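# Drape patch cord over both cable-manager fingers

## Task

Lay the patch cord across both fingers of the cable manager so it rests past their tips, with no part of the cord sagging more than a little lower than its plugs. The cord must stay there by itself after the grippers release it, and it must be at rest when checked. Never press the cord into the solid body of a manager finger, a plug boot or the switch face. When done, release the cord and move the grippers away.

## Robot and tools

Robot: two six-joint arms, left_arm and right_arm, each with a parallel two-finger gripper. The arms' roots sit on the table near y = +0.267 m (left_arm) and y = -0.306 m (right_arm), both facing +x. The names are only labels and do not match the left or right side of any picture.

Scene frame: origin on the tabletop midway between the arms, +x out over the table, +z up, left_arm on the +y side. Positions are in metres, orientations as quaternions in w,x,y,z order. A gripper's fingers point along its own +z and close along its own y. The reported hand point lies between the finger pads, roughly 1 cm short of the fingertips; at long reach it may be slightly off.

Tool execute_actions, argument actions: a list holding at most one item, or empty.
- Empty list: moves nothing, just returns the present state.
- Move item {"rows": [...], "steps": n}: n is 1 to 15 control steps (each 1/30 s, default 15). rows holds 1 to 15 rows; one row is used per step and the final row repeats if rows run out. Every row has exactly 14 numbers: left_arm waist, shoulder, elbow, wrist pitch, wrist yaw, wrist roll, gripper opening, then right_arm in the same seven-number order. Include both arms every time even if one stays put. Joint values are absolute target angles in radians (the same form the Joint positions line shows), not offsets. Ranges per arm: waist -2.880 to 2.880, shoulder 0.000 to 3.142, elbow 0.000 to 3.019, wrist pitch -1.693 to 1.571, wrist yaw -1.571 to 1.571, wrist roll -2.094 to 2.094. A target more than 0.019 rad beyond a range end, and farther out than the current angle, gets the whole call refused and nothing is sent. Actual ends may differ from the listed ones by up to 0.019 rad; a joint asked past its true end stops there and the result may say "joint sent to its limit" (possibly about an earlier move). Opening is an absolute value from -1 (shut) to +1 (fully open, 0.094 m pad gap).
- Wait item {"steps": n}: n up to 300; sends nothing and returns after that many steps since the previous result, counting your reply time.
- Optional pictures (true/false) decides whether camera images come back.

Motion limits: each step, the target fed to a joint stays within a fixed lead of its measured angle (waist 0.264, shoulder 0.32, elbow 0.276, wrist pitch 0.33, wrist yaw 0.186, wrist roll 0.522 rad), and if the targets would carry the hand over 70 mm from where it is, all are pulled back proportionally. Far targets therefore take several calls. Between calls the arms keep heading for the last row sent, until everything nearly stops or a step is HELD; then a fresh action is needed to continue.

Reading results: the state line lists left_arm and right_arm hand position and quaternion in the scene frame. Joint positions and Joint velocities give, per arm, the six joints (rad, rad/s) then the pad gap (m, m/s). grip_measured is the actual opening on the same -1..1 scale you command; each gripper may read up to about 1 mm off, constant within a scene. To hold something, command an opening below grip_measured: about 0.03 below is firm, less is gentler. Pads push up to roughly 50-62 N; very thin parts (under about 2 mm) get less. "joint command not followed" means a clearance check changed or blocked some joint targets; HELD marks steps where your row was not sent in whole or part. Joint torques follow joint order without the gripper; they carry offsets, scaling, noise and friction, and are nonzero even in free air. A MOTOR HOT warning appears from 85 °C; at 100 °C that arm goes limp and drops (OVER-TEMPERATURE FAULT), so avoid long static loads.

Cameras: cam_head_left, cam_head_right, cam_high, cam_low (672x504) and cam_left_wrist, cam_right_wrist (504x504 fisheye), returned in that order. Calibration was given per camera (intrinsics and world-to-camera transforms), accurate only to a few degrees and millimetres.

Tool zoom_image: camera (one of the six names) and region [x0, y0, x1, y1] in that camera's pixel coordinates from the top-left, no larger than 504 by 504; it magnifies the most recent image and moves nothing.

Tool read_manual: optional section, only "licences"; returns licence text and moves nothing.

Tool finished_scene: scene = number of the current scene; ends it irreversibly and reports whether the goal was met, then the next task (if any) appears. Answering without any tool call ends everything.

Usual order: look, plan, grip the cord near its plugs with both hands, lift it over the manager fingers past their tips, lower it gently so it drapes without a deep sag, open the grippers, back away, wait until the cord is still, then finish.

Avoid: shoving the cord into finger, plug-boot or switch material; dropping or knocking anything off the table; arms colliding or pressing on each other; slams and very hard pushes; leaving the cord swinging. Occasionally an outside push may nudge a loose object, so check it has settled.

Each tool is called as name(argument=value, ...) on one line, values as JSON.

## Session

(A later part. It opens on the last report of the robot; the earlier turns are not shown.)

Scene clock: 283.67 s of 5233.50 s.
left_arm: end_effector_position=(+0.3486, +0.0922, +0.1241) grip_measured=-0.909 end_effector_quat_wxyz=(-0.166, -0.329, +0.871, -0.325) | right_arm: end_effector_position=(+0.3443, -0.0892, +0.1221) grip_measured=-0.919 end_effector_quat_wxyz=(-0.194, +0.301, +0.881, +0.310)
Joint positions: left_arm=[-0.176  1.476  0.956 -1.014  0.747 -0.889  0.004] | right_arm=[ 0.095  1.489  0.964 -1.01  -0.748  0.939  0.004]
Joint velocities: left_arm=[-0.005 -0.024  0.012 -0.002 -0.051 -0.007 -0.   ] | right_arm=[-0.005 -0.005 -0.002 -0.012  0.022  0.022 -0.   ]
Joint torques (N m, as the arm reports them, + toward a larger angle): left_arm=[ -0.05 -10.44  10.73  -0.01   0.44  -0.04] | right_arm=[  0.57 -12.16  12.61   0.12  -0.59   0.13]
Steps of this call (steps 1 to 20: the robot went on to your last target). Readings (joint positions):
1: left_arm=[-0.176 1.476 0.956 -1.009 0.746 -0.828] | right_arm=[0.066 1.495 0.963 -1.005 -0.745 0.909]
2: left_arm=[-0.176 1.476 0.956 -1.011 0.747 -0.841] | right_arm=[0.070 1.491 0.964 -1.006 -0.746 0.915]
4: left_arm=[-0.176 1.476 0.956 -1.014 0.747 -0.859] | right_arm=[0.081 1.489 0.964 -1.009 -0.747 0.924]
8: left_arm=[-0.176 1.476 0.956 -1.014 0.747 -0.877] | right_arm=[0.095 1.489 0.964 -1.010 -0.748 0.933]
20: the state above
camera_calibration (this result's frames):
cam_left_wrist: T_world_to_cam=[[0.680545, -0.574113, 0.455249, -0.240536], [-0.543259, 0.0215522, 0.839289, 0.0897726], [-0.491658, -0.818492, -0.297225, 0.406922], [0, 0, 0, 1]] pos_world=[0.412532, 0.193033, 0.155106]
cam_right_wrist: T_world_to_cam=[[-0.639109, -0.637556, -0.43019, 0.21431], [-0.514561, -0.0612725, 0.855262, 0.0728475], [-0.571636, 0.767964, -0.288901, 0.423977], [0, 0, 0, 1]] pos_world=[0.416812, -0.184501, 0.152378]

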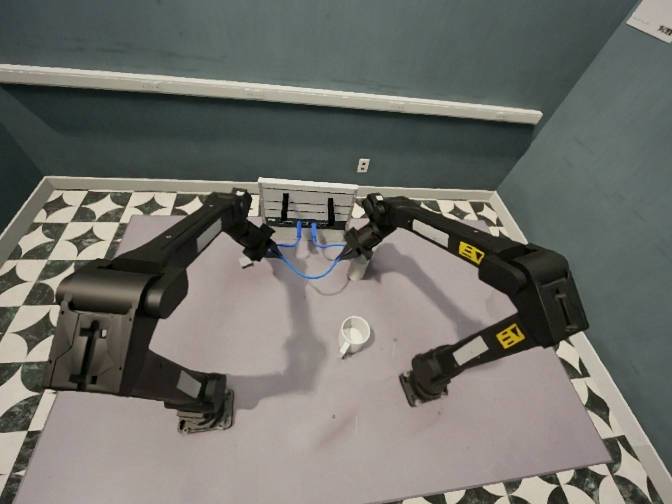

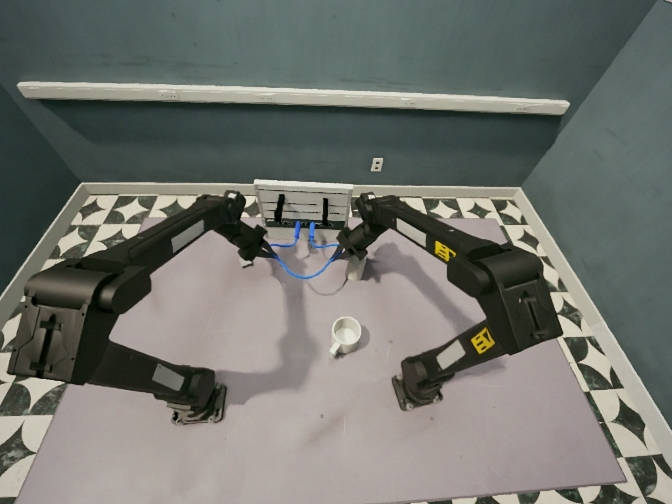

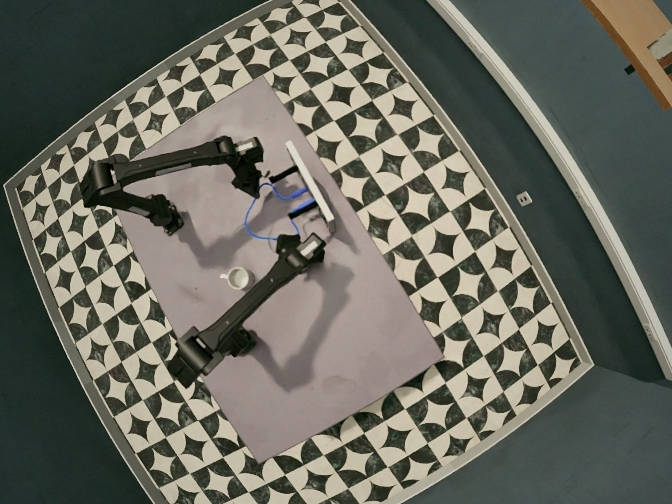

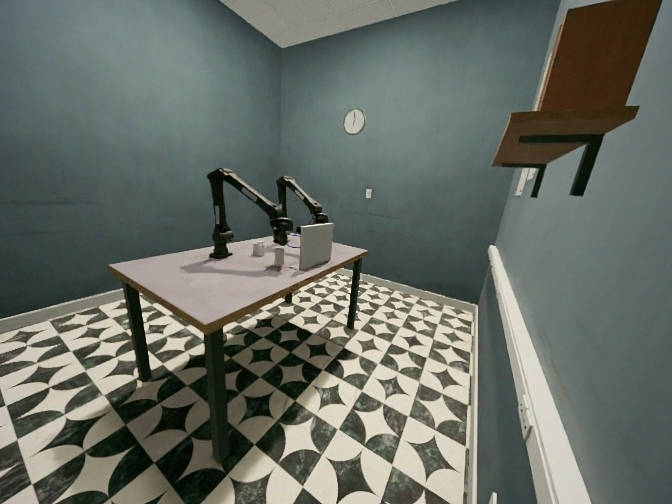

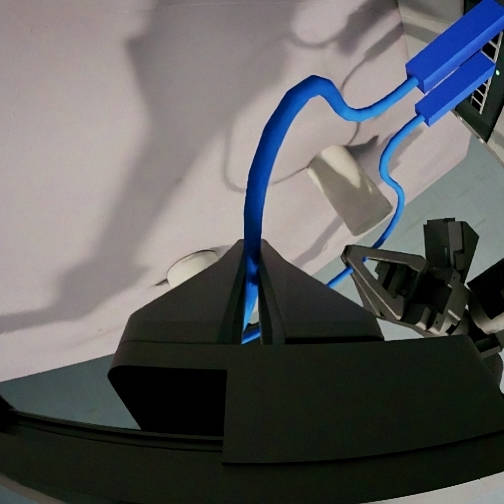

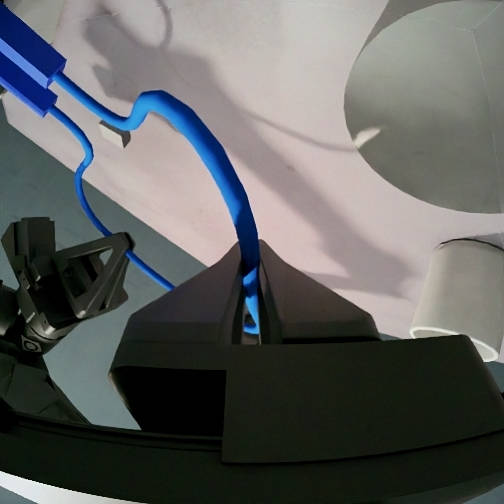

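execute_actions(actions=[{"rows":[[-0.165,1.485,1.01,-1.05,0.77,-0.96,-0.935,0.085,1.49,1.03,-1.05,-0.77,1.01,-0.945],[-0.155,1.49,1.035,-1.07,0.80,-1.02,-0.935,0.07,1.49,1.05,-1.07,-0.80,1.07,-0.945],[-0.145,1.495,1.055,-1.095,0.82,-1.08,-0.935,0.057,1.495,1.07,-1.095,-0.82,1.13,-0.945],[-0.135,1.50,1.08,-1.115,0.85,-1.14,-0.935,0.044,1.495,1.09,-1.115,-0.85,1.19,-0.945],[-0.125,1.505,1.10,-1.14,0.87,-1.20,-0.935,0.03,1.50,1.11,-1.14,-0.87,1.25,-0.945],[-0.115,1.51,1.125,-1.16,0.90,-1.26,-0.935,0.017,1.50,1.135,-1.16,-0.90,1.31,-0.945],[-0.10,1.515,1.145,-1.185,0.92,-1.32,-0.935,0.004,1.505,1.155,-1.185,-0.92,1.37,-0.945],[-0.09,1.52,1.17,-1.205,0.95,-1.38,-0.935,-0.01,1.505,1.175,-1.205,-0.95,1.43,-0.945],[-0.08,1.52,1.19,-1.23,0.97,-1.44,-0.935,-0.023,1.51,1.195,-1.23,-0.97,1.49,-0.945],[-0.07,1.525,1.215,-1.25,1.0,-1.5,-0.935,-0.036,1.51,1.217,-1.25,-1.0,1.55,-0.945]],"steps":15}], pictures=false)

execute_actions(actions=[{"steps":25}])

zoom_image(camera="cam_head_left", region=[210, 140, 410, 290])

zoom_image(camera="cam_high", region=[200, 110, 380, 290])

Scene clock: 304.00 s of 5233.50 s.
left_arm: end_effector_position=(+0.4018, +0.1018, +0.2221) grip_measured=-0.909 end_effector_quat_wxyz=(-0.315, -0.552, +0.683, -0.359) | right_arm: end_effector_position=(+0.3958, -0.1049, +0.2184) grip_measured=-0.924 end_effector_quat_wxyz=(-0.338, +0.538, +0.695, +0.336)
Joint positions: left_arm=[-0.073  1.512  1.184 -1.229  0.996 -1.416  0.004] | right_arm=[-0.033  1.504  1.166 -1.219 -0.994  1.464  0.004]
Joint velocities: left_arm=[-0.005 -0.005 -0.002 -0.066 -0.007 -0.535 -0.001] | right_arm=[ 0.024  0.122 -0.007 -0.168 -0.022  0.505  0.001]
Joint torques (N m, as the arm reports them, + toward a larger angle): left_arm=[ 0.1  -9.83 11.11 -0.33  0.53 -0.02] | right_arm=[  0.35 -12.33  13.87  -0.14  -0.77   0.18]
Steps of this call (steps 1 to 15: the robot went on to your last target; steps 16 to 595: nothing new was sent; steps 596 to 610: all 15 steps of this action). Readings (joint positions):
596: left_arm=[-0.176 1.476 0.957 -1.019 0.756 -0.900] | right_arm=[0.095 1.489 0.965 -1.015 -0.757 0.949]
597: left_arm=[-0.175 1.477 0.961 -1.031 0.778 -0.920] | right_arm=[0.092 1.489 0.967 -1.028 -0.779 0.970]
599: left_arm=[-0.170 1.482 0.983 -1.071 0.826 -0.983] | right_arm=[0.080 1.490 0.981 -1.066 -0.827 1.033]
603: left_arm=[-0.134 1.502 1.074 -1.155 0.926 -1.163] | right_arm=[0.027 1.494 1.058 -1.153 -0.926 1.213]
610: the state above

Scene clock: 304.83 s of 5233.50 s.
left_arm: end_effector_position=(+0.4012, +0.1019, +0.2198) grip_measured=-0.909 end_effector_quat_wxyz=(-0.331, -0.579, +0.661, -0.344) | right_arm: end_effector_position=(+0.3942, -0.1041, +0.2149) grip_measured=-0.924 end_effector_quat_wxyz=(-0.358, +0.566, +0.672, +0.317)
Joint positions: left_arm=[-0.073  1.517  1.184 -1.236  0.996 -1.488  0.004] | right_arm=[-0.031  1.514  1.166 -1.231 -0.996  1.537  0.004]
Joint velocities: left_arm=[-0.005  0.015 -0.037 -0.007  0.066 -0.022  0.001] | right_arm=[-0.024  0.005 -0.007 -0.007  0.007  0.081 -0.   ]
Joint torques (N m, as the arm reports them, + toward a larger angle): left_arm=[ -0.25 -11.32  11.1   -0.22   0.56  -0.03] | right_arm=[  0.5  -12.22  13.9    0.01  -0.74   0.16]
Steps of this call (steps 1 to 25: the robot went on to your last target). Readings (joint positions):
1: left_arm=[-0.073 1.512 1.184 -1.232 0.996 -1.431] | right_arm=[-0.032 1.508 1.166 -1.224 -0.994 1.479]
2: left_arm=[-0.073 1.514 1.184 -1.234 0.996 -1.443] | right_arm=[-0.031 1.511 1.166 -1.226 -0.995 1.490]
4: left_arm=[-0.073 1.517 1.184 -1.236 0.996 -1.459] | right_arm=[-0.031 1.514 1.166 -1.230 -0.995 1.508]
8: left_arm=[-0.073 1.517 1.184 -1.236 0.996 -1.477] | right_arm=[-0.031 1.514 1.166 -1.231 -0.996 1.525]
25: the state above
camera_calibration (this result's frames):
cam_left_wrist: T_world_to_cam=[[0.992917, -0.0957995, 0.0702724, -0.403752], [-0.0647538, 0.0595496, 0.996123, -0.192471], [-0.0996127, -0.993618, 0.0529244, 0.252788], [0, 0, 0, 1]] pos_world=[0.41361, 0.223957, 0.206719]
cam_right_wrist: T_world_to_cam=[[-0.984722, -0.172087, -0.0266353, 0.374595], [-0.0170711, -0.0568209, 0.998238, -0.208136], [-0.173298, 0.983442, 0.053015, 0.28267], [0, 0, 0, 1]] pos_world=[0.414305, -0.225352, 0.202761]

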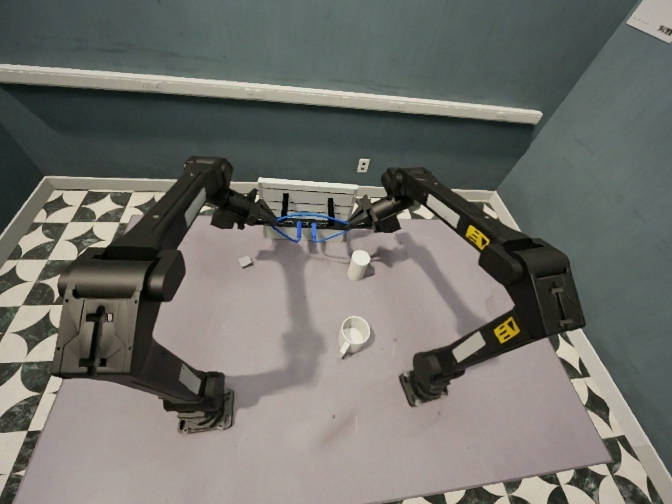

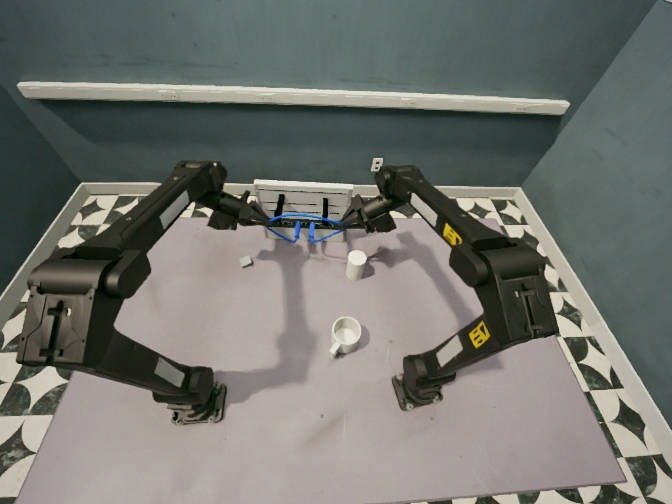

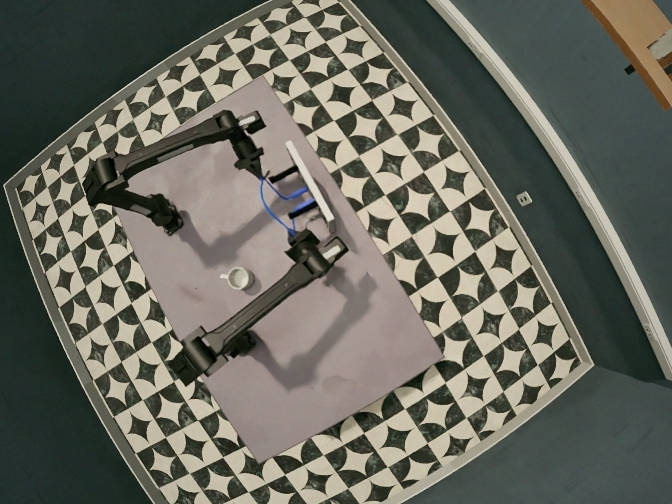

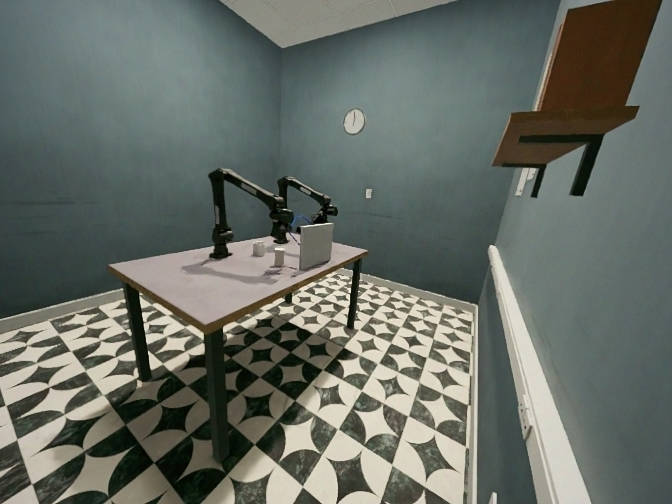

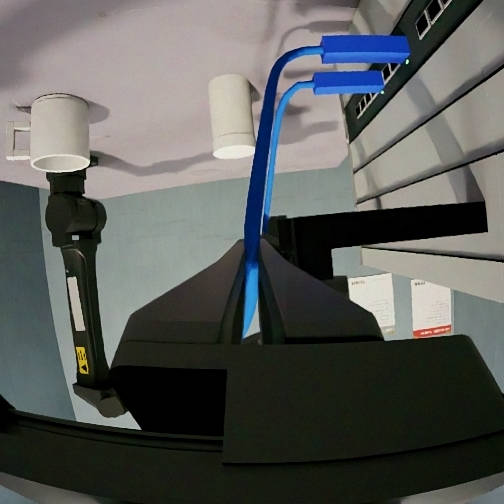

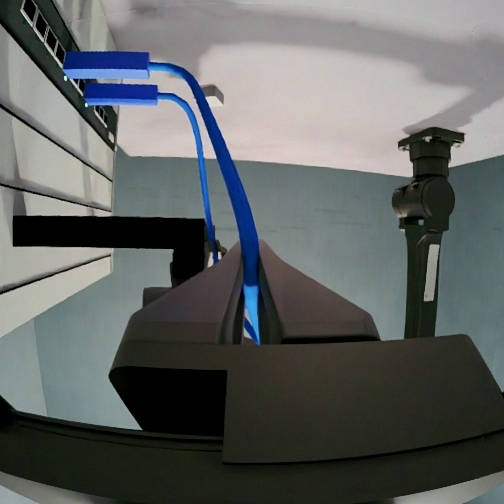

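Region (210, 140, 410, 290) of cam_head_left's 672x504 image, scaled by 2.520, with more detail than that image has; it fills the top 378 rows of this view, and the rest is white.

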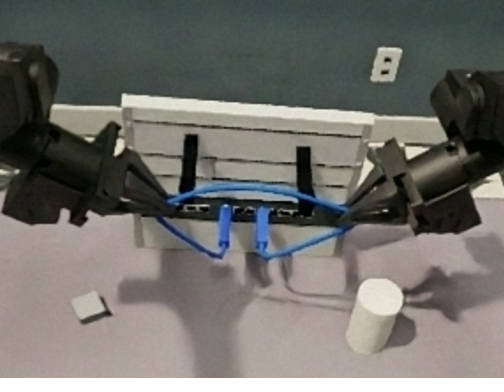

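Region (200, 110, 380, 290) of cam_high's 672x504 image, scaled by 2.800, with more detail than that image has.

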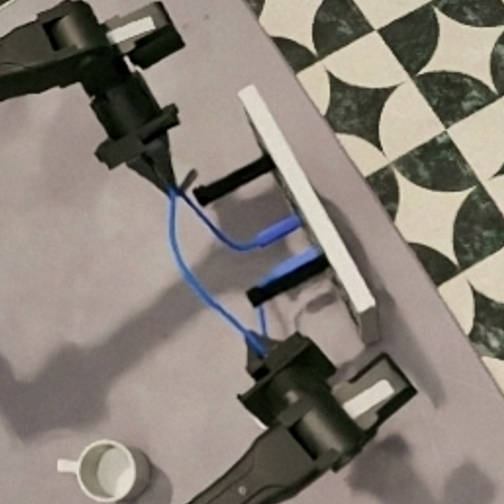

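execute_actions(actions=[{"rows":[[-0.048,1.488,1.218,-1.28,1.0,-1.55,-0.935,-0.066,1.47,1.218,-1.28,-1.0,1.6,-0.945]],"steps":15}], pictures=false)

execute_actions(actions=[{"steps":15}])

zoom_image(camera="cam_head_left", region=[210, 140, 410, 290])

Scene clock: 357.70 s of 5233.50 s.
left_arm: end_effector_position=(+0.3962, +0.1036, +0.2235) grip_measured=-0.909 end_effector_quat_wxyz=(-0.345, -0.599, +0.643, -0.331) | right_arm: end_effector_position=(+0.3930, -0.1095, +0.2155) grip_measured=-0.924 end_effector_quat_wxyz=(-0.368, +0.588, +0.653, +0.304)
Joint positions: left_arm=[-0.069  1.508  1.184 -1.263  0.996 -1.535  0.004] | right_arm=[-0.044  1.512  1.166 -1.252 -0.995  1.58   0.004]
Joint velocities: left_arm=[ 0.005  0.005 -0.007  0.012 -0.007 -0.022  0.   ] | right_arm=[-0.005 -0.005 -0.012 -0.017  0.007  0.066 -0.001]
Joint torques (N m, as the arm reports them, + toward a larger angle): left_arm=[  1.21 -12.68  11.38  -0.4    0.56  -0.02] | right_arm=[ -0.94 -15.78  14.12  -0.67  -0.7    0.21]
Steps of this call (steps 1 to 15: the robot went on to your last target; steps 16 to 190: nothing new was sent; then 46.03 s passed at rest; steps 191 to 205: all 15 steps of this action). Readings (joint positions):
191: left_arm=[-0.072 1.517 1.184 -1.242 0.996 -1.496] | right_arm=[-0.033 1.513 1.166 -1.237 -0.997 1.545]
192: left_arm=[-0.072 1.515 1.184 -1.251 0.996 -1.505] | right_arm=[-0.036 1.512 1.166 -1.245 -0.997 1.553]
194: left_arm=[-0.070 1.511 1.184 -1.261 0.996 -1.517] | right_arm=[-0.042 1.512 1.166 -1.252 -0.996 1.564]
198: left_arm=[-0.069 1.508 1.184 -1.263 0.996 -1.529] | right_arm=[-0.044 1.512 1.166 -1.252 -0.995 1.575]
205: the state above

Scene clock: 358.20 s of 5233.50 s.
left_arm: end_effector_position=(+0.3962, +0.1036, +0.2235) grip_measured=-0.909 end_effector_quat_wxyz=(-0.345, -0.599, +0.642, -0.331) | right_arm: end_effector_position=(+0.3930, -0.1095, +0.2155) grip_measured=-0.924 end_effector_quat_wxyz=(-0.368, +0.589, +0.652, +0.304)
Joint positions: left_arm=[-0.069  1.508  1.184 -1.263  0.996 -1.537  0.004] | right_arm=[-0.044  1.512  1.166 -1.252 -0.995  1.582  0.004]
Joint velocities: left_arm=[ 0.005 -0.015 -0.017 -0.007  0.066  0.007  0.   ] | right_arm=[-0.005  0.005  0.017 -0.012  0.037  0.007 -0.001]
Joint torques (N m, as the arm reports them, + toward a larger angle): left_arm=[  1.54 -13.25  11.4   -0.32   0.56  -0.08] | right_arm=[ -1.52 -16.04  14.08  -0.5   -0.71   0.21]
Steps of this call (steps 1 to 15: the robot went on to your last target). Readings (joint positions):
1: left_arm=[-0.069 1.508 1.184 -1.263 0.996 -1.535] | right_arm=[-0.044 1.512 1.166 -1.252 -0.995 1.580]
2: left_arm=[-0.069 1.508 1.184 -1.263 0.996 -1.536] | right_arm=[-0.044 1.512 1.166 -1.252 -0.995 1.581]
4: left_arm=[-0.069 1.508 1.184 -1.263 0.996 -1.536] | right_arm=[-0.044 1.512 1.166 -1.252 -0.995 1.581]
8: left_arm=[-0.069 1.508 1.184 -1.263 0.996 -1.536] | right_arm=[-0.044 1.512 1.166 -1.252 -0.995 1.582]
15: the state above
All arms were judged still, so your last target was given up. Only a new action makes them travel on or press farther. Fingers that are still opening or closing keep moving.
camera_calibration (this result's frames):
cam_left_wrist: T_world_to_cam=[[0.997758, -0.0660681, 0.0106875, -0.39064], [-0.00702071, 0.0554856, 0.998435, -0.219607], [-0.0665577, -0.996271, 0.0548973, 0.240524], [0, 0, 0, 1]] pos_world=[0.404231, 0.226003, 0.210234]
cam_right_wrist: T_world_to_cam=[[-0.990227, -0.136051, 0.0306588, 0.366223], [0.0375451, -0.0483415, 0.998125, -0.229547], [-0.134314, 0.989522, 0.0529772, 0.27315], [0, 0, 0, 1]] pos_world=[0.40795, -0.231559, 0.203418]

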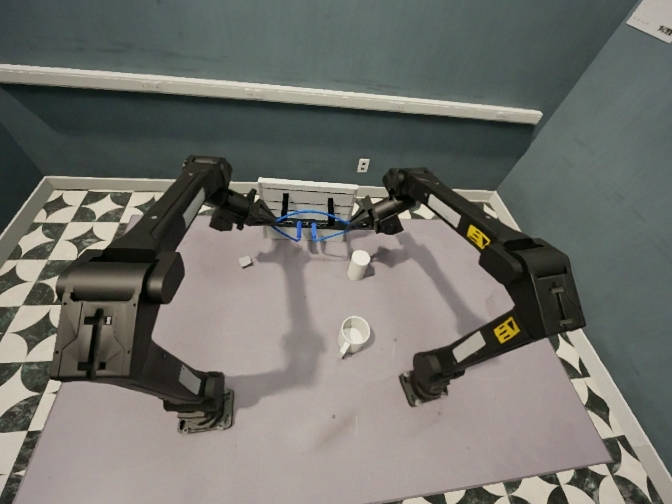

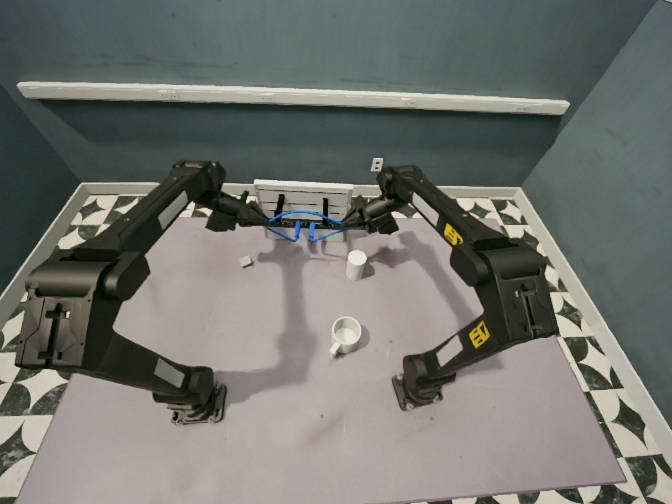

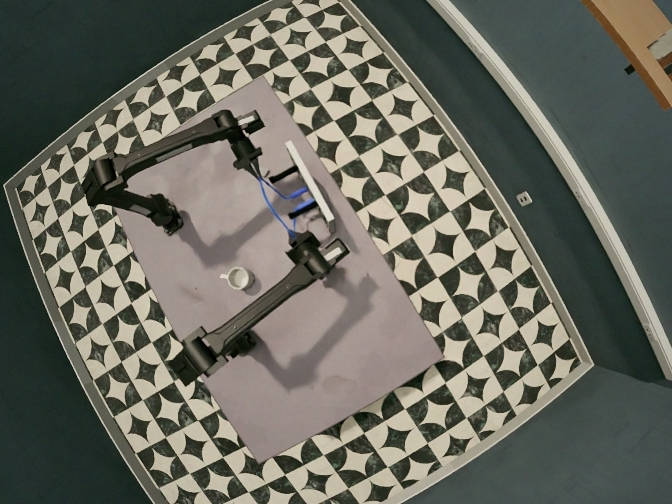

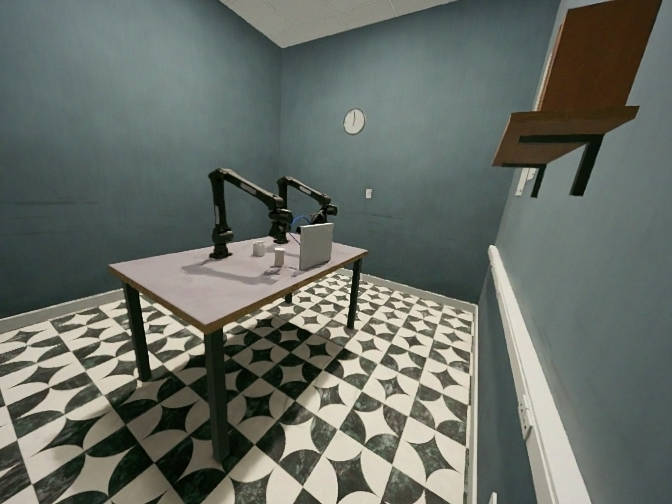

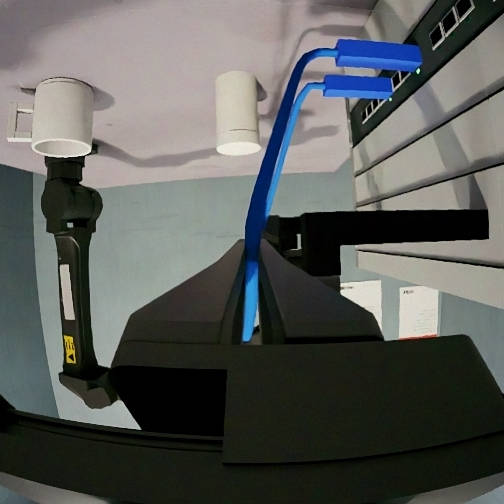

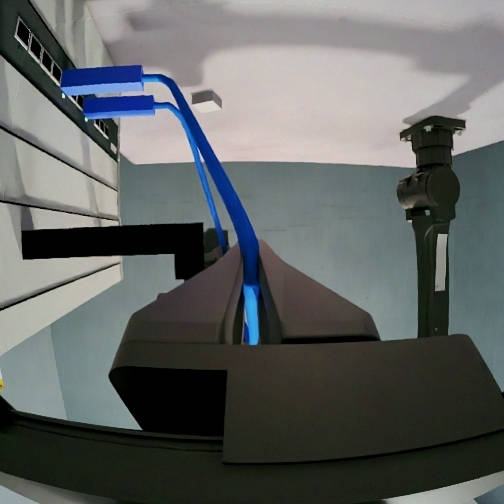

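Region (210, 140, 410, 290) of cam_head_left's 672x504 image, scaled by 2.520, with more detail than that image has; it fills the top 378 rows of this view, and the rest is white.

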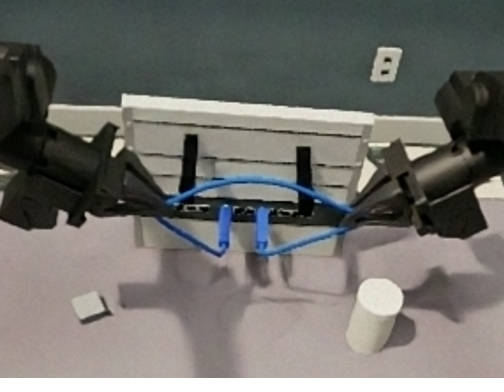

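execute_actions(actions=[{"rows":[[-0.06,1.515,1.229,-1.27,1.0,-1.55,-0.935,-0.055,1.515,1.229,-1.26,-1.0,1.6,-0.945],[-0.06,1.524,1.24,-1.27,1.0,-1.55,-0.935,-0.055,1.523,1.24,-1.26,-1.0,1.6,-0.945],[-0.06,1.533,1.251,-1.27,1.0,-1.55,-0.935,-0.057,1.531,1.25,-1.265,-1.0,1.6,-0.945],[-0.058,1.542,1.262,-1.27,1.0,-1.55,-0.935,-0.059,1.539,1.26,-1.265,-1.0,1.6,-0.945],[-0.056,1.551,1.273,-1.275,1.0,-1.55,-0.935,-0.061,1.547,1.271,-1.27,-1.0,1.6,-0.945],[-0.054,1.56,1.284,-1.275,1.0,-1.55,-0.935,-0.063,1.555,1.281,-1.27,-1.0,1.6,-0.945],[-0.052,1.569,1.295,-1.28,1.0,-1.55,-0.935,-0.065,1.563,1.292,-1.275,-1.0,1.6,-0.945],[-0.05,1.578,1.306,-1.28,1.0,-1.55,-0.935,-0.067,1.571,1.302,-1.275,-1.0,1.6,-0.945],[-0.05,1.588,1.317,-1.285,1.0,-1.55,-0.935,-0.069,1.58,1.313,-1.28,-1.0,1.6,-0.945],[-0.05,1.597,1.328,-1.29,1.0,-1.55,-0.935,-0.07,1.589,1.323,-1.285,-1.0,1.6,-0.945]],"steps":15}], pictures=false)

execute_actions(actions=[{"steps":15}])

zoom_image(camera="cam_head_left", region=[210, 140, 410, 290])

zoom_image(camera="cam_high", region=[200, 110, 380, 290])

Scene clock: 381.10 s of 5233.50 s.
left_arm: end_effector_position=(+0.4293, +0.1028, +0.2227) grip_measured=-0.909 end_effector_quat_wxyz=(-0.345, -0.600, +0.642, -0.331) | right_arm: end_effector_position=(+0.4257, -0.1109, +0.2159) grip_measured=-0.924 end_effector_quat_wxyz=(-0.367, +0.594, +0.647, +0.306)
Joint positions: left_arm=[-0.068  1.591  1.278 -1.275  0.996 -1.538  0.004] | right_arm=[-0.056  1.588  1.255 -1.265 -0.997  1.587  0.004]
Joint velocities: left_arm=[-0.005 -0.034  0.022 -0.056  0.022  0.066  0.   ] | right_arm=[ 0.005  0.024 -0.012 -0.046 -0.007 -0.037 -0.   ]
Joint torques (N m, as the arm reports them, + toward a larger angle): left_arm=[  1.36 -11.87  12.62  -0.28   0.58   0.01] | right_arm=[ -1.48 -13.96  15.69  -0.19  -0.65   0.18]
Steps of this call (steps 1 to 90: nothing new was sent; then 19.40 s passed at rest; steps 91 to 105: all 15 steps of this action). Readings (joint positions):
91: left_arm=[-0.069 1.509 1.184 -1.263 0.996 -1.537] | right_arm=[-0.043 1.514 1.166 -1.252 -0.995 1.582]
92: left_arm=[-0.069 1.510 1.184 -1.263 0.996 -1.537] | right_arm=[-0.043 1.517 1.166 -1.252 -0.995 1.582]
94: left_arm=[-0.069 1.518 1.188 -1.263 0.996 -1.537] | right_arm=[-0.043 1.525 1.168 -1.252 -0.995 1.583]
98: left_arm=[-0.069 1.553 1.229 -1.266 0.996 -1.538] | right_arm=[-0.047 1.553 1.203 -1.256 -0.996 1.586]
105: the state above

Scene clock: 381.60 s of 5233.50 s.
left_arm: end_effector_position=(+0.4290, +0.1029, +0.2228) grip_measured=-0.909 end_effector_quat_wxyz=(-0.346, -0.601, +0.641, -0.330) | right_arm: end_effector_position=(+0.4253, -0.1110, +0.2156) grip_measured=-0.924 end_effector_quat_wxyz=(-0.369, +0.595, +0.646, +0.304)
Joint positions: left_arm=[-0.067  1.591  1.278 -1.277  0.996 -1.539  0.004] | right_arm=[-0.056  1.588  1.255 -1.268 -0.997  1.588  0.004]
Joint velocities: left_arm=[-0.005  0.005  0.007 -0.002  0.081  0.066  0.001] | right_arm=[-0.005  0.005 -0.002  0.002  0.022  0.007 -0.001]
Joint torques (N m, as the arm reports them, + toward a larger angle): left_arm=[  1.15 -12.05  12.79  -0.17   0.56  -0.05] | right_arm=[ -0.53 -13.74  15.2    0.01  -0.62   0.14]
Steps of this call (steps 1 to 15: the robot went on to your last target). Readings (joint positions):
1: left_arm=[-0.067 1.591 1.278 -1.276 0.996 -1.539] | right_arm=[-0.056 1.588 1.255 -1.266 -0.997 1.588]
2: left_arm=[-0.067 1.591 1.278 -1.276 0.996 -1.539] | right_arm=[-0.056 1.588 1.255 -1.267 -0.997 1.588]
4: left_arm=[-0.067 1.591 1.278 -1.277 0.996 -1.539] | right_arm=[-0.056 1.588 1.255 -1.268 -0.997 1.588]
8: left_arm=[-0.067 1.591 1.278 -1.277 0.996 -1.539] | right_arm=[-0.056 1.588 1.255 -1.268 -0.997 1.588]
15: the state above
All arms were judged still, so your last target was given up. Only a new action makes them travel on or press farther. Fingers that are still opening or closing keep moving.
camera_calibration (this result's frames):
cam_left_wrist: T_world_to_cam=[[0.997998, -0.0629151, 0.00648583, -0.422812], [-0.00298097, 0.0556424, 0.998446, -0.220349], [-0.0631783, -0.996467, 0.0553435, 0.240581], [0, 0, 0, 1]] pos_world=[0.436508, 0.22539, 0.209435]
cam_right_wrist: T_world_to_cam=[[-0.992009, -0.119841, 0.0394614, 0.398676], [0.0456066, -0.0489752, 0.997758, -0.234376], [-0.117639, 0.991584, 0.0540494, 0.271846], [0, 0, 0, 1]] pos_world=[0.438159, -0.233259, 0.203425]

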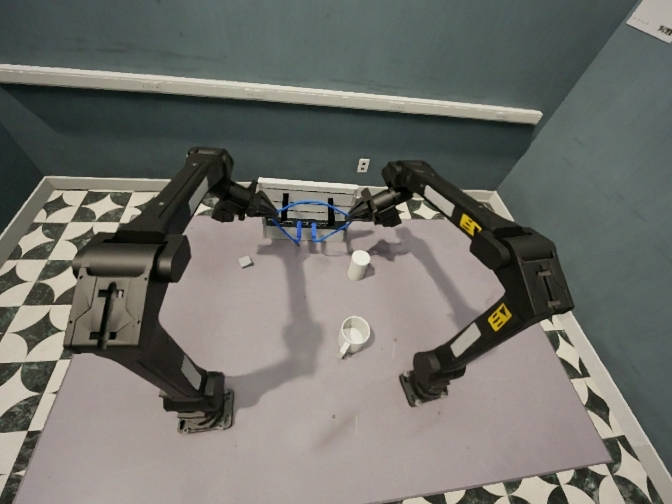

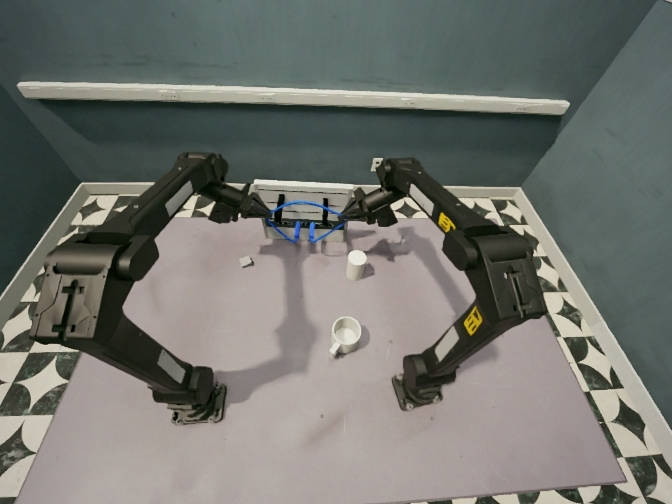

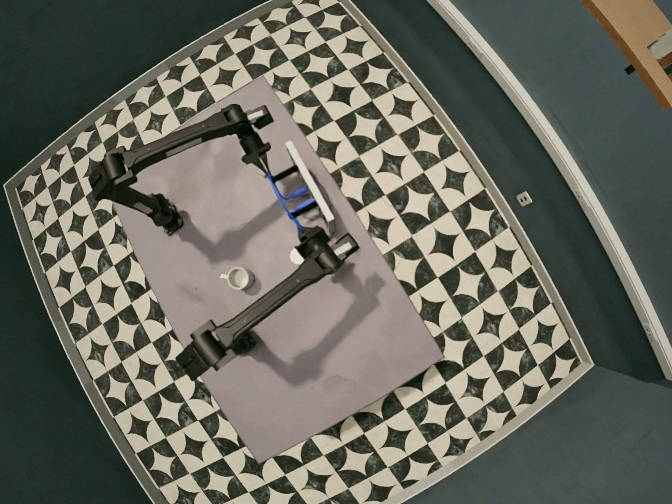

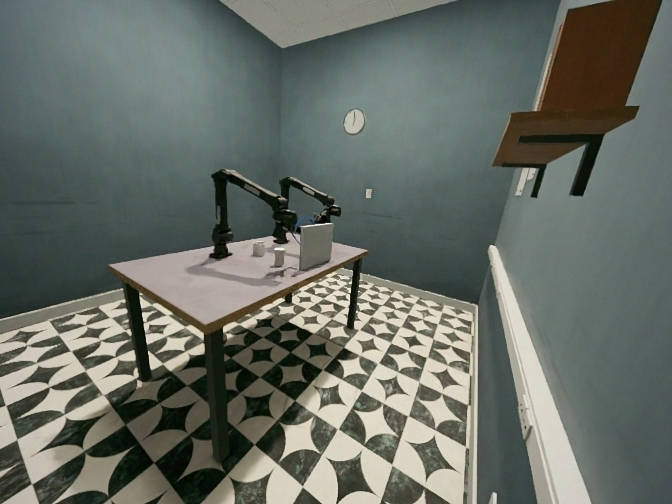

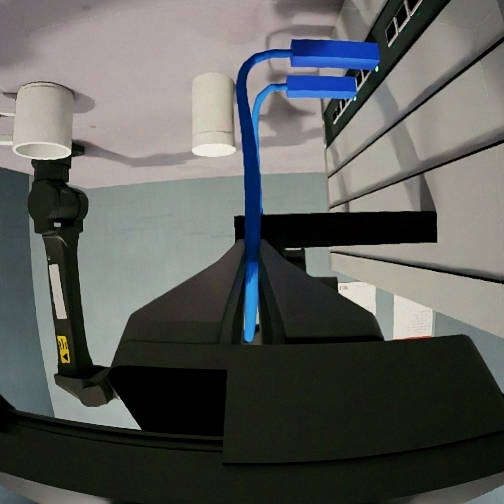

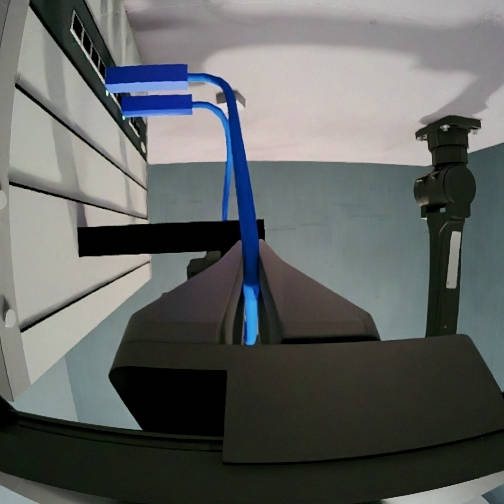

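Region (210, 140, 410, 290) of cam_head_left's 672x504 image, scaled by 2.520, with more detail than that image has; it fills the top 378 rows of this view, and the rest is white.

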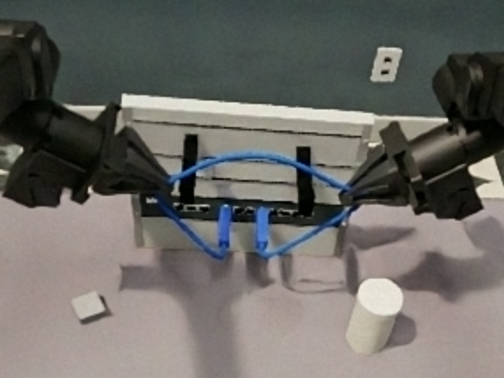

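Region (200, 110, 380, 290) of cam_high's 672x504 image, scaled by 2.800, with more detail than that image has.

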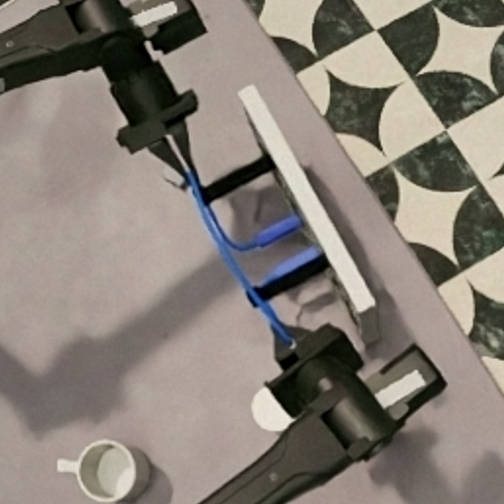

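execute_actions(actions=[{"rows":[[-0.05,1.606,1.341,-1.29,1.0,-1.55,-0.935,-0.072,1.597,1.336,-1.285,-1.0,1.6,-0.945],[-0.05,1.615,1.354,-1.29,1.0,-1.55,-0.935,-0.073,1.605,1.348,-1.285,-1.0,1.6,-0.945],[-0.05,1.624,1.367,-1.29,1.0,-1.55,-0.935,-0.074,1.613,1.36,-1.285,-1.0,1.6,-0.945],[-0.05,1.633,1.38,-1.295,1.0,-1.55,-0.935,-0.075,1.62,1.372,-1.29,-1.0,1.6,-0.945],[-0.05,1.642,1.393,-1.295,1.0,-1.55,-0.935,-0.076,1.628,1.384,-1.29,-1.0,1.6,-0.945],[-0.05,1.651,1.406,-1.295,1.0,-1.55,-0.935,-0.077,1.635,1.396,-1.29,-1.0,1.6,-0.945],[-0.05,1.66,1.419,-1.30,1.0,-1.55,-0.935,-0.078,1.643,1.408,-1.295,-1.0,1.6,-0.945],[-0.05,1.669,1.432,-1.30,1.0,-1.55,-0.935,-0.079,1.65,1.42,-1.295,-1.0,1.6,-0.945],[-0.05,1.678,1.445,-1.305,1.0,-1.55,-0.935,-0.08,1.658,1.432,-1.30,-1.0,1.6,-0.945],[-0.05,1.686,1.456,-1.305,1.0,-1.55,-0.935,-0.08,1.665,1.445,-1.30,-1.0,1.6,-0.945]],"steps":15}], pictures=false)

execute_actions(actions=[{"steps":15}])

zoom_image(camera="cam_head_left", region=[210, 140, 410, 290])

zoom_image(camera="cam_high", region=[200, 110, 380, 290])

Scene clock: 399.17 s of 5233.50 s.
left_arm: end_effector_position=(+0.4683, +0.1012, +0.2221) grip_measured=-0.909 end_effector_quat_wxyz=(-0.344, -0.600, +0.642, -0.332) | right_arm: end_effector_position=(+0.4616, -0.1081, +0.2179) grip_measured=-0.924 end_effector_quat_wxyz=(-0.365, +0.594, +0.647, +0.309)
Joint positions: left_arm=[-0.067  1.686  1.396 -1.292  0.996 -1.54   0.004] | right_arm=[-0.059  1.671  1.364 -1.283 -0.997  1.589  0.004]
Joint velocities: left_arm=[ 0.005  0.024 -0.012 -0.042 -0.051  0.022 -0.001] | right_arm=[-0.024 -0.005  0.022 -0.032  0.022  0.022 -0.001]
Joint torques (N m, as the arm reports them, + toward a larger angle): left_arm=[  1.04 -14.05  13.45   0.     0.56  -0.03] | right_arm=[ -0.68 -15.97  16.84  -0.04  -0.64   0.08]
Steps of this call (steps 1 to 90: nothing new was sent; then 14.07 s passed at rest; steps 91 to 105: all 15 steps of this action). Readings (joint positions):
91: left_arm=[-0.067 1.591 1.279 -1.278 0.996 -1.539] | right_arm=[-0.056 1.588 1.255 -1.268 -0.997 1.588]
92: left_arm=[-0.067 1.593 1.282 -1.279 0.996 -1.539] | right_arm=[-0.056 1.589 1.256 -1.268 -0.997 1.588]
94: left_arm=[-0.067 1.603 1.299 -1.281 0.996 -1.539] | right_arm=[-0.057 1.597 1.269 -1.271 -0.997 1.589]
98: left_arm=[-0.067 1.641 1.354 -1.286 0.996 -1.540] | right_arm=[-0.058 1.630 1.319 -1.276 -0.997 1.589]
105: the state above

Scene clock: 399.67 s of 5233.50 s.
left_arm: end_effector_position=(+0.4684, +0.1012, +0.2226) grip_measured=-0.909 end_effector_quat_wxyz=(-0.344, -0.600, +0.641, -0.332) | right_arm: end_effector_position=(+0.4616, -0.1090, +0.2179) grip_measured=-0.924 end_effector_quat_wxyz=(-0.365, +0.596, +0.646, +0.308)
Joint positions: left_arm=[-0.067  1.686  1.397 -1.294  0.996 -1.541  0.004] | right_arm=[-0.061  1.671  1.364 -1.285 -0.997  1.59   0.004]
Joint velocities: left_arm=[ 0.005 -0.005 -0.007  0.002 -0.051 -0.037 -0.001] | right_arm=[-0.005 -0.015 -0.002 -0.012  0.007 -0.022 -0.001]
Joint torques (N m, as the arm reports them, + toward a larger angle): left_arm=[  1.16 -14.79  13.54  -0.16   0.56  -0.05] | right_arm=[ -0.71 -15.55  16.62   0.15  -0.66   0.2 ]
Steps of this call (steps 1 to 15: the robot went on to your last target). Readings (joint positions):
1: left_arm=[-0.067 1.686 1.396 -1.293 0.996 -1.540] | right_arm=[-0.060 1.671 1.364 -1.284 -0.997 1.590]
2: left_arm=[-0.067 1.686 1.396 -1.294 0.996 -1.540] | right_arm=[-0.060 1.671 1.364 -1.285 -0.997 1.590]
4: left_arm=[-0.067 1.686 1.397 -1.294 0.996 -1.540] | right_arm=[-0.061 1.671 1.364 -1.285 -0.997 1.590]
8: left_arm=[-0.067 1.686 1.397 -1.294 0.996 -1.541] | right_arm=[-0.061 1.671 1.364 -1.285 -0.997 1.590]
15: the state above
All arms were judged still, so your last target was given up. Only a new action makes them travel on or press farther. Fingers that are still opening or closing keep moving.
camera_calibration (this result's frames):
cam_left_wrist: T_world_to_cam=[[0.997998, -0.0620857, 0.0120698, -0.463582], [-0.00859937, 0.0558646, 0.998401, -0.217352], [-0.0626607, -0.996506, 0.0552188, 0.241176], [0, 0, 0, 1]] pos_world=[0.475897, 0.223694, 0.209282]
cam_right_wrist: T_world_to_cam=[[-0.992932, -0.114507, 0.031211, 0.437668], [0.0371508, -0.0501101, 0.998053, -0.23457], [-0.11272, 0.992158, 0.0540099, 0.271835], [0, 0, 0, 1]] pos_world=[0.473931, -0.231342, 0.205771]

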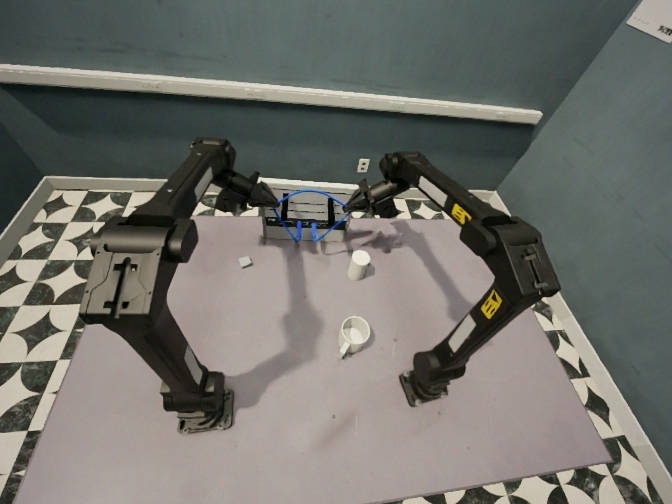

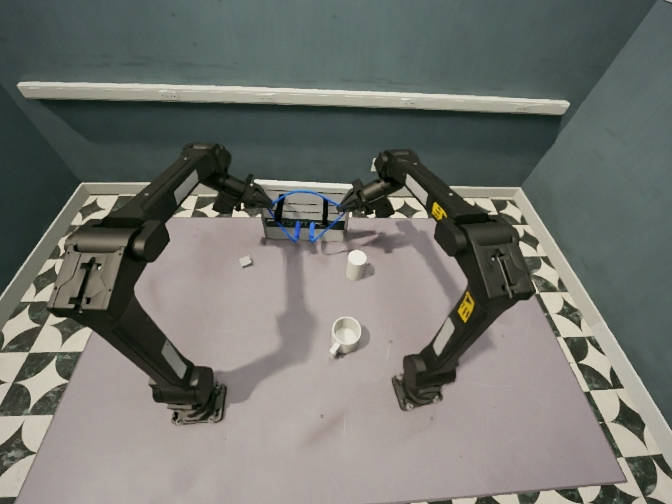

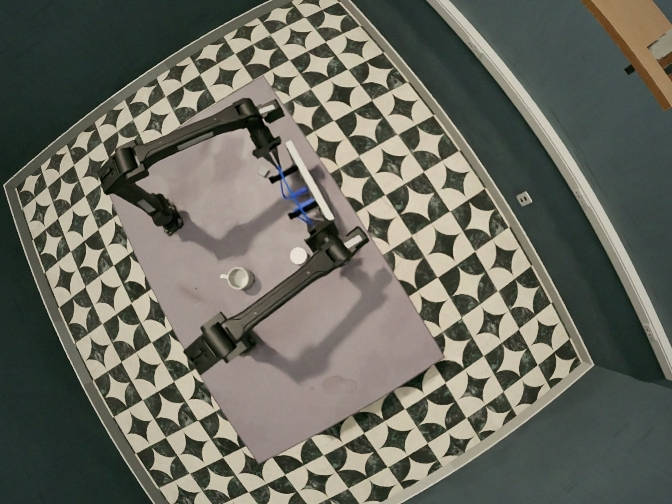

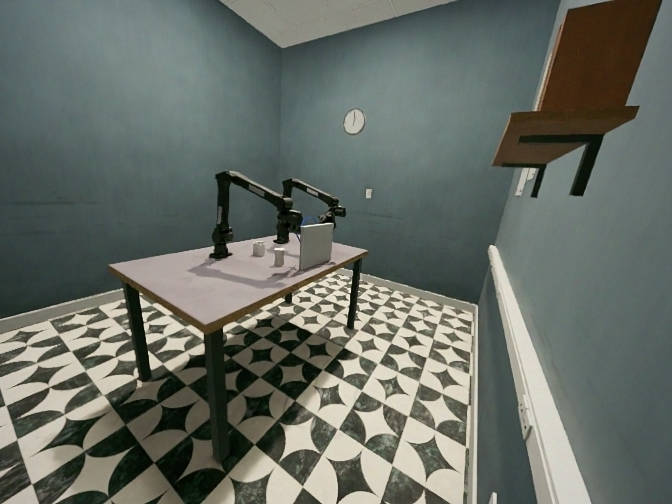

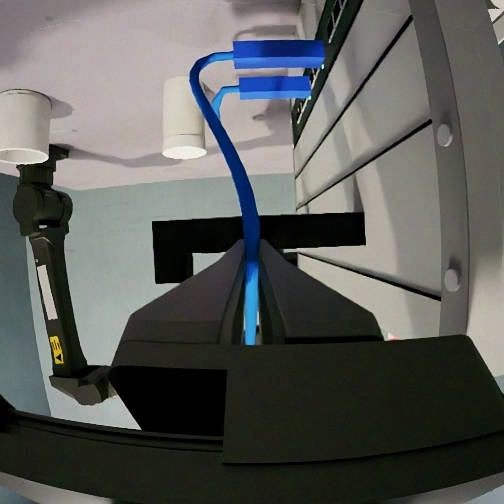

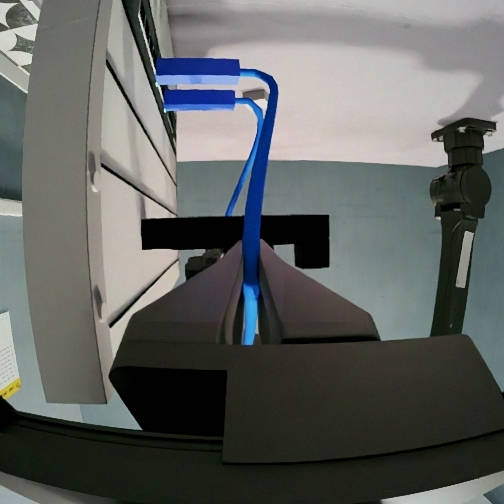

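Region (210, 140, 410, 290) of cam_head_left's 672x504 image, scaled by 2.520, with more detail than that image has; it fills the top 378 rows of this view, and the rest is white.

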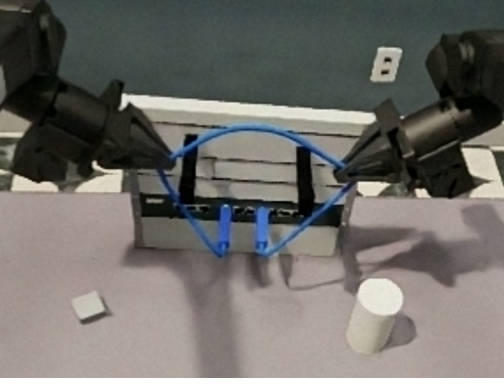

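Region (200, 110, 380, 290) of cam_high's 672x504 image, scaled by 2.800, with more detail than that image has.

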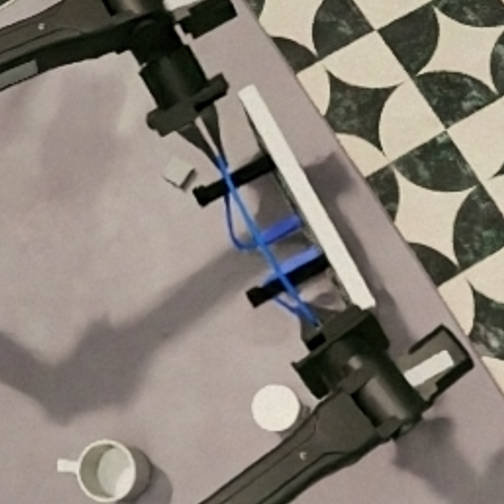

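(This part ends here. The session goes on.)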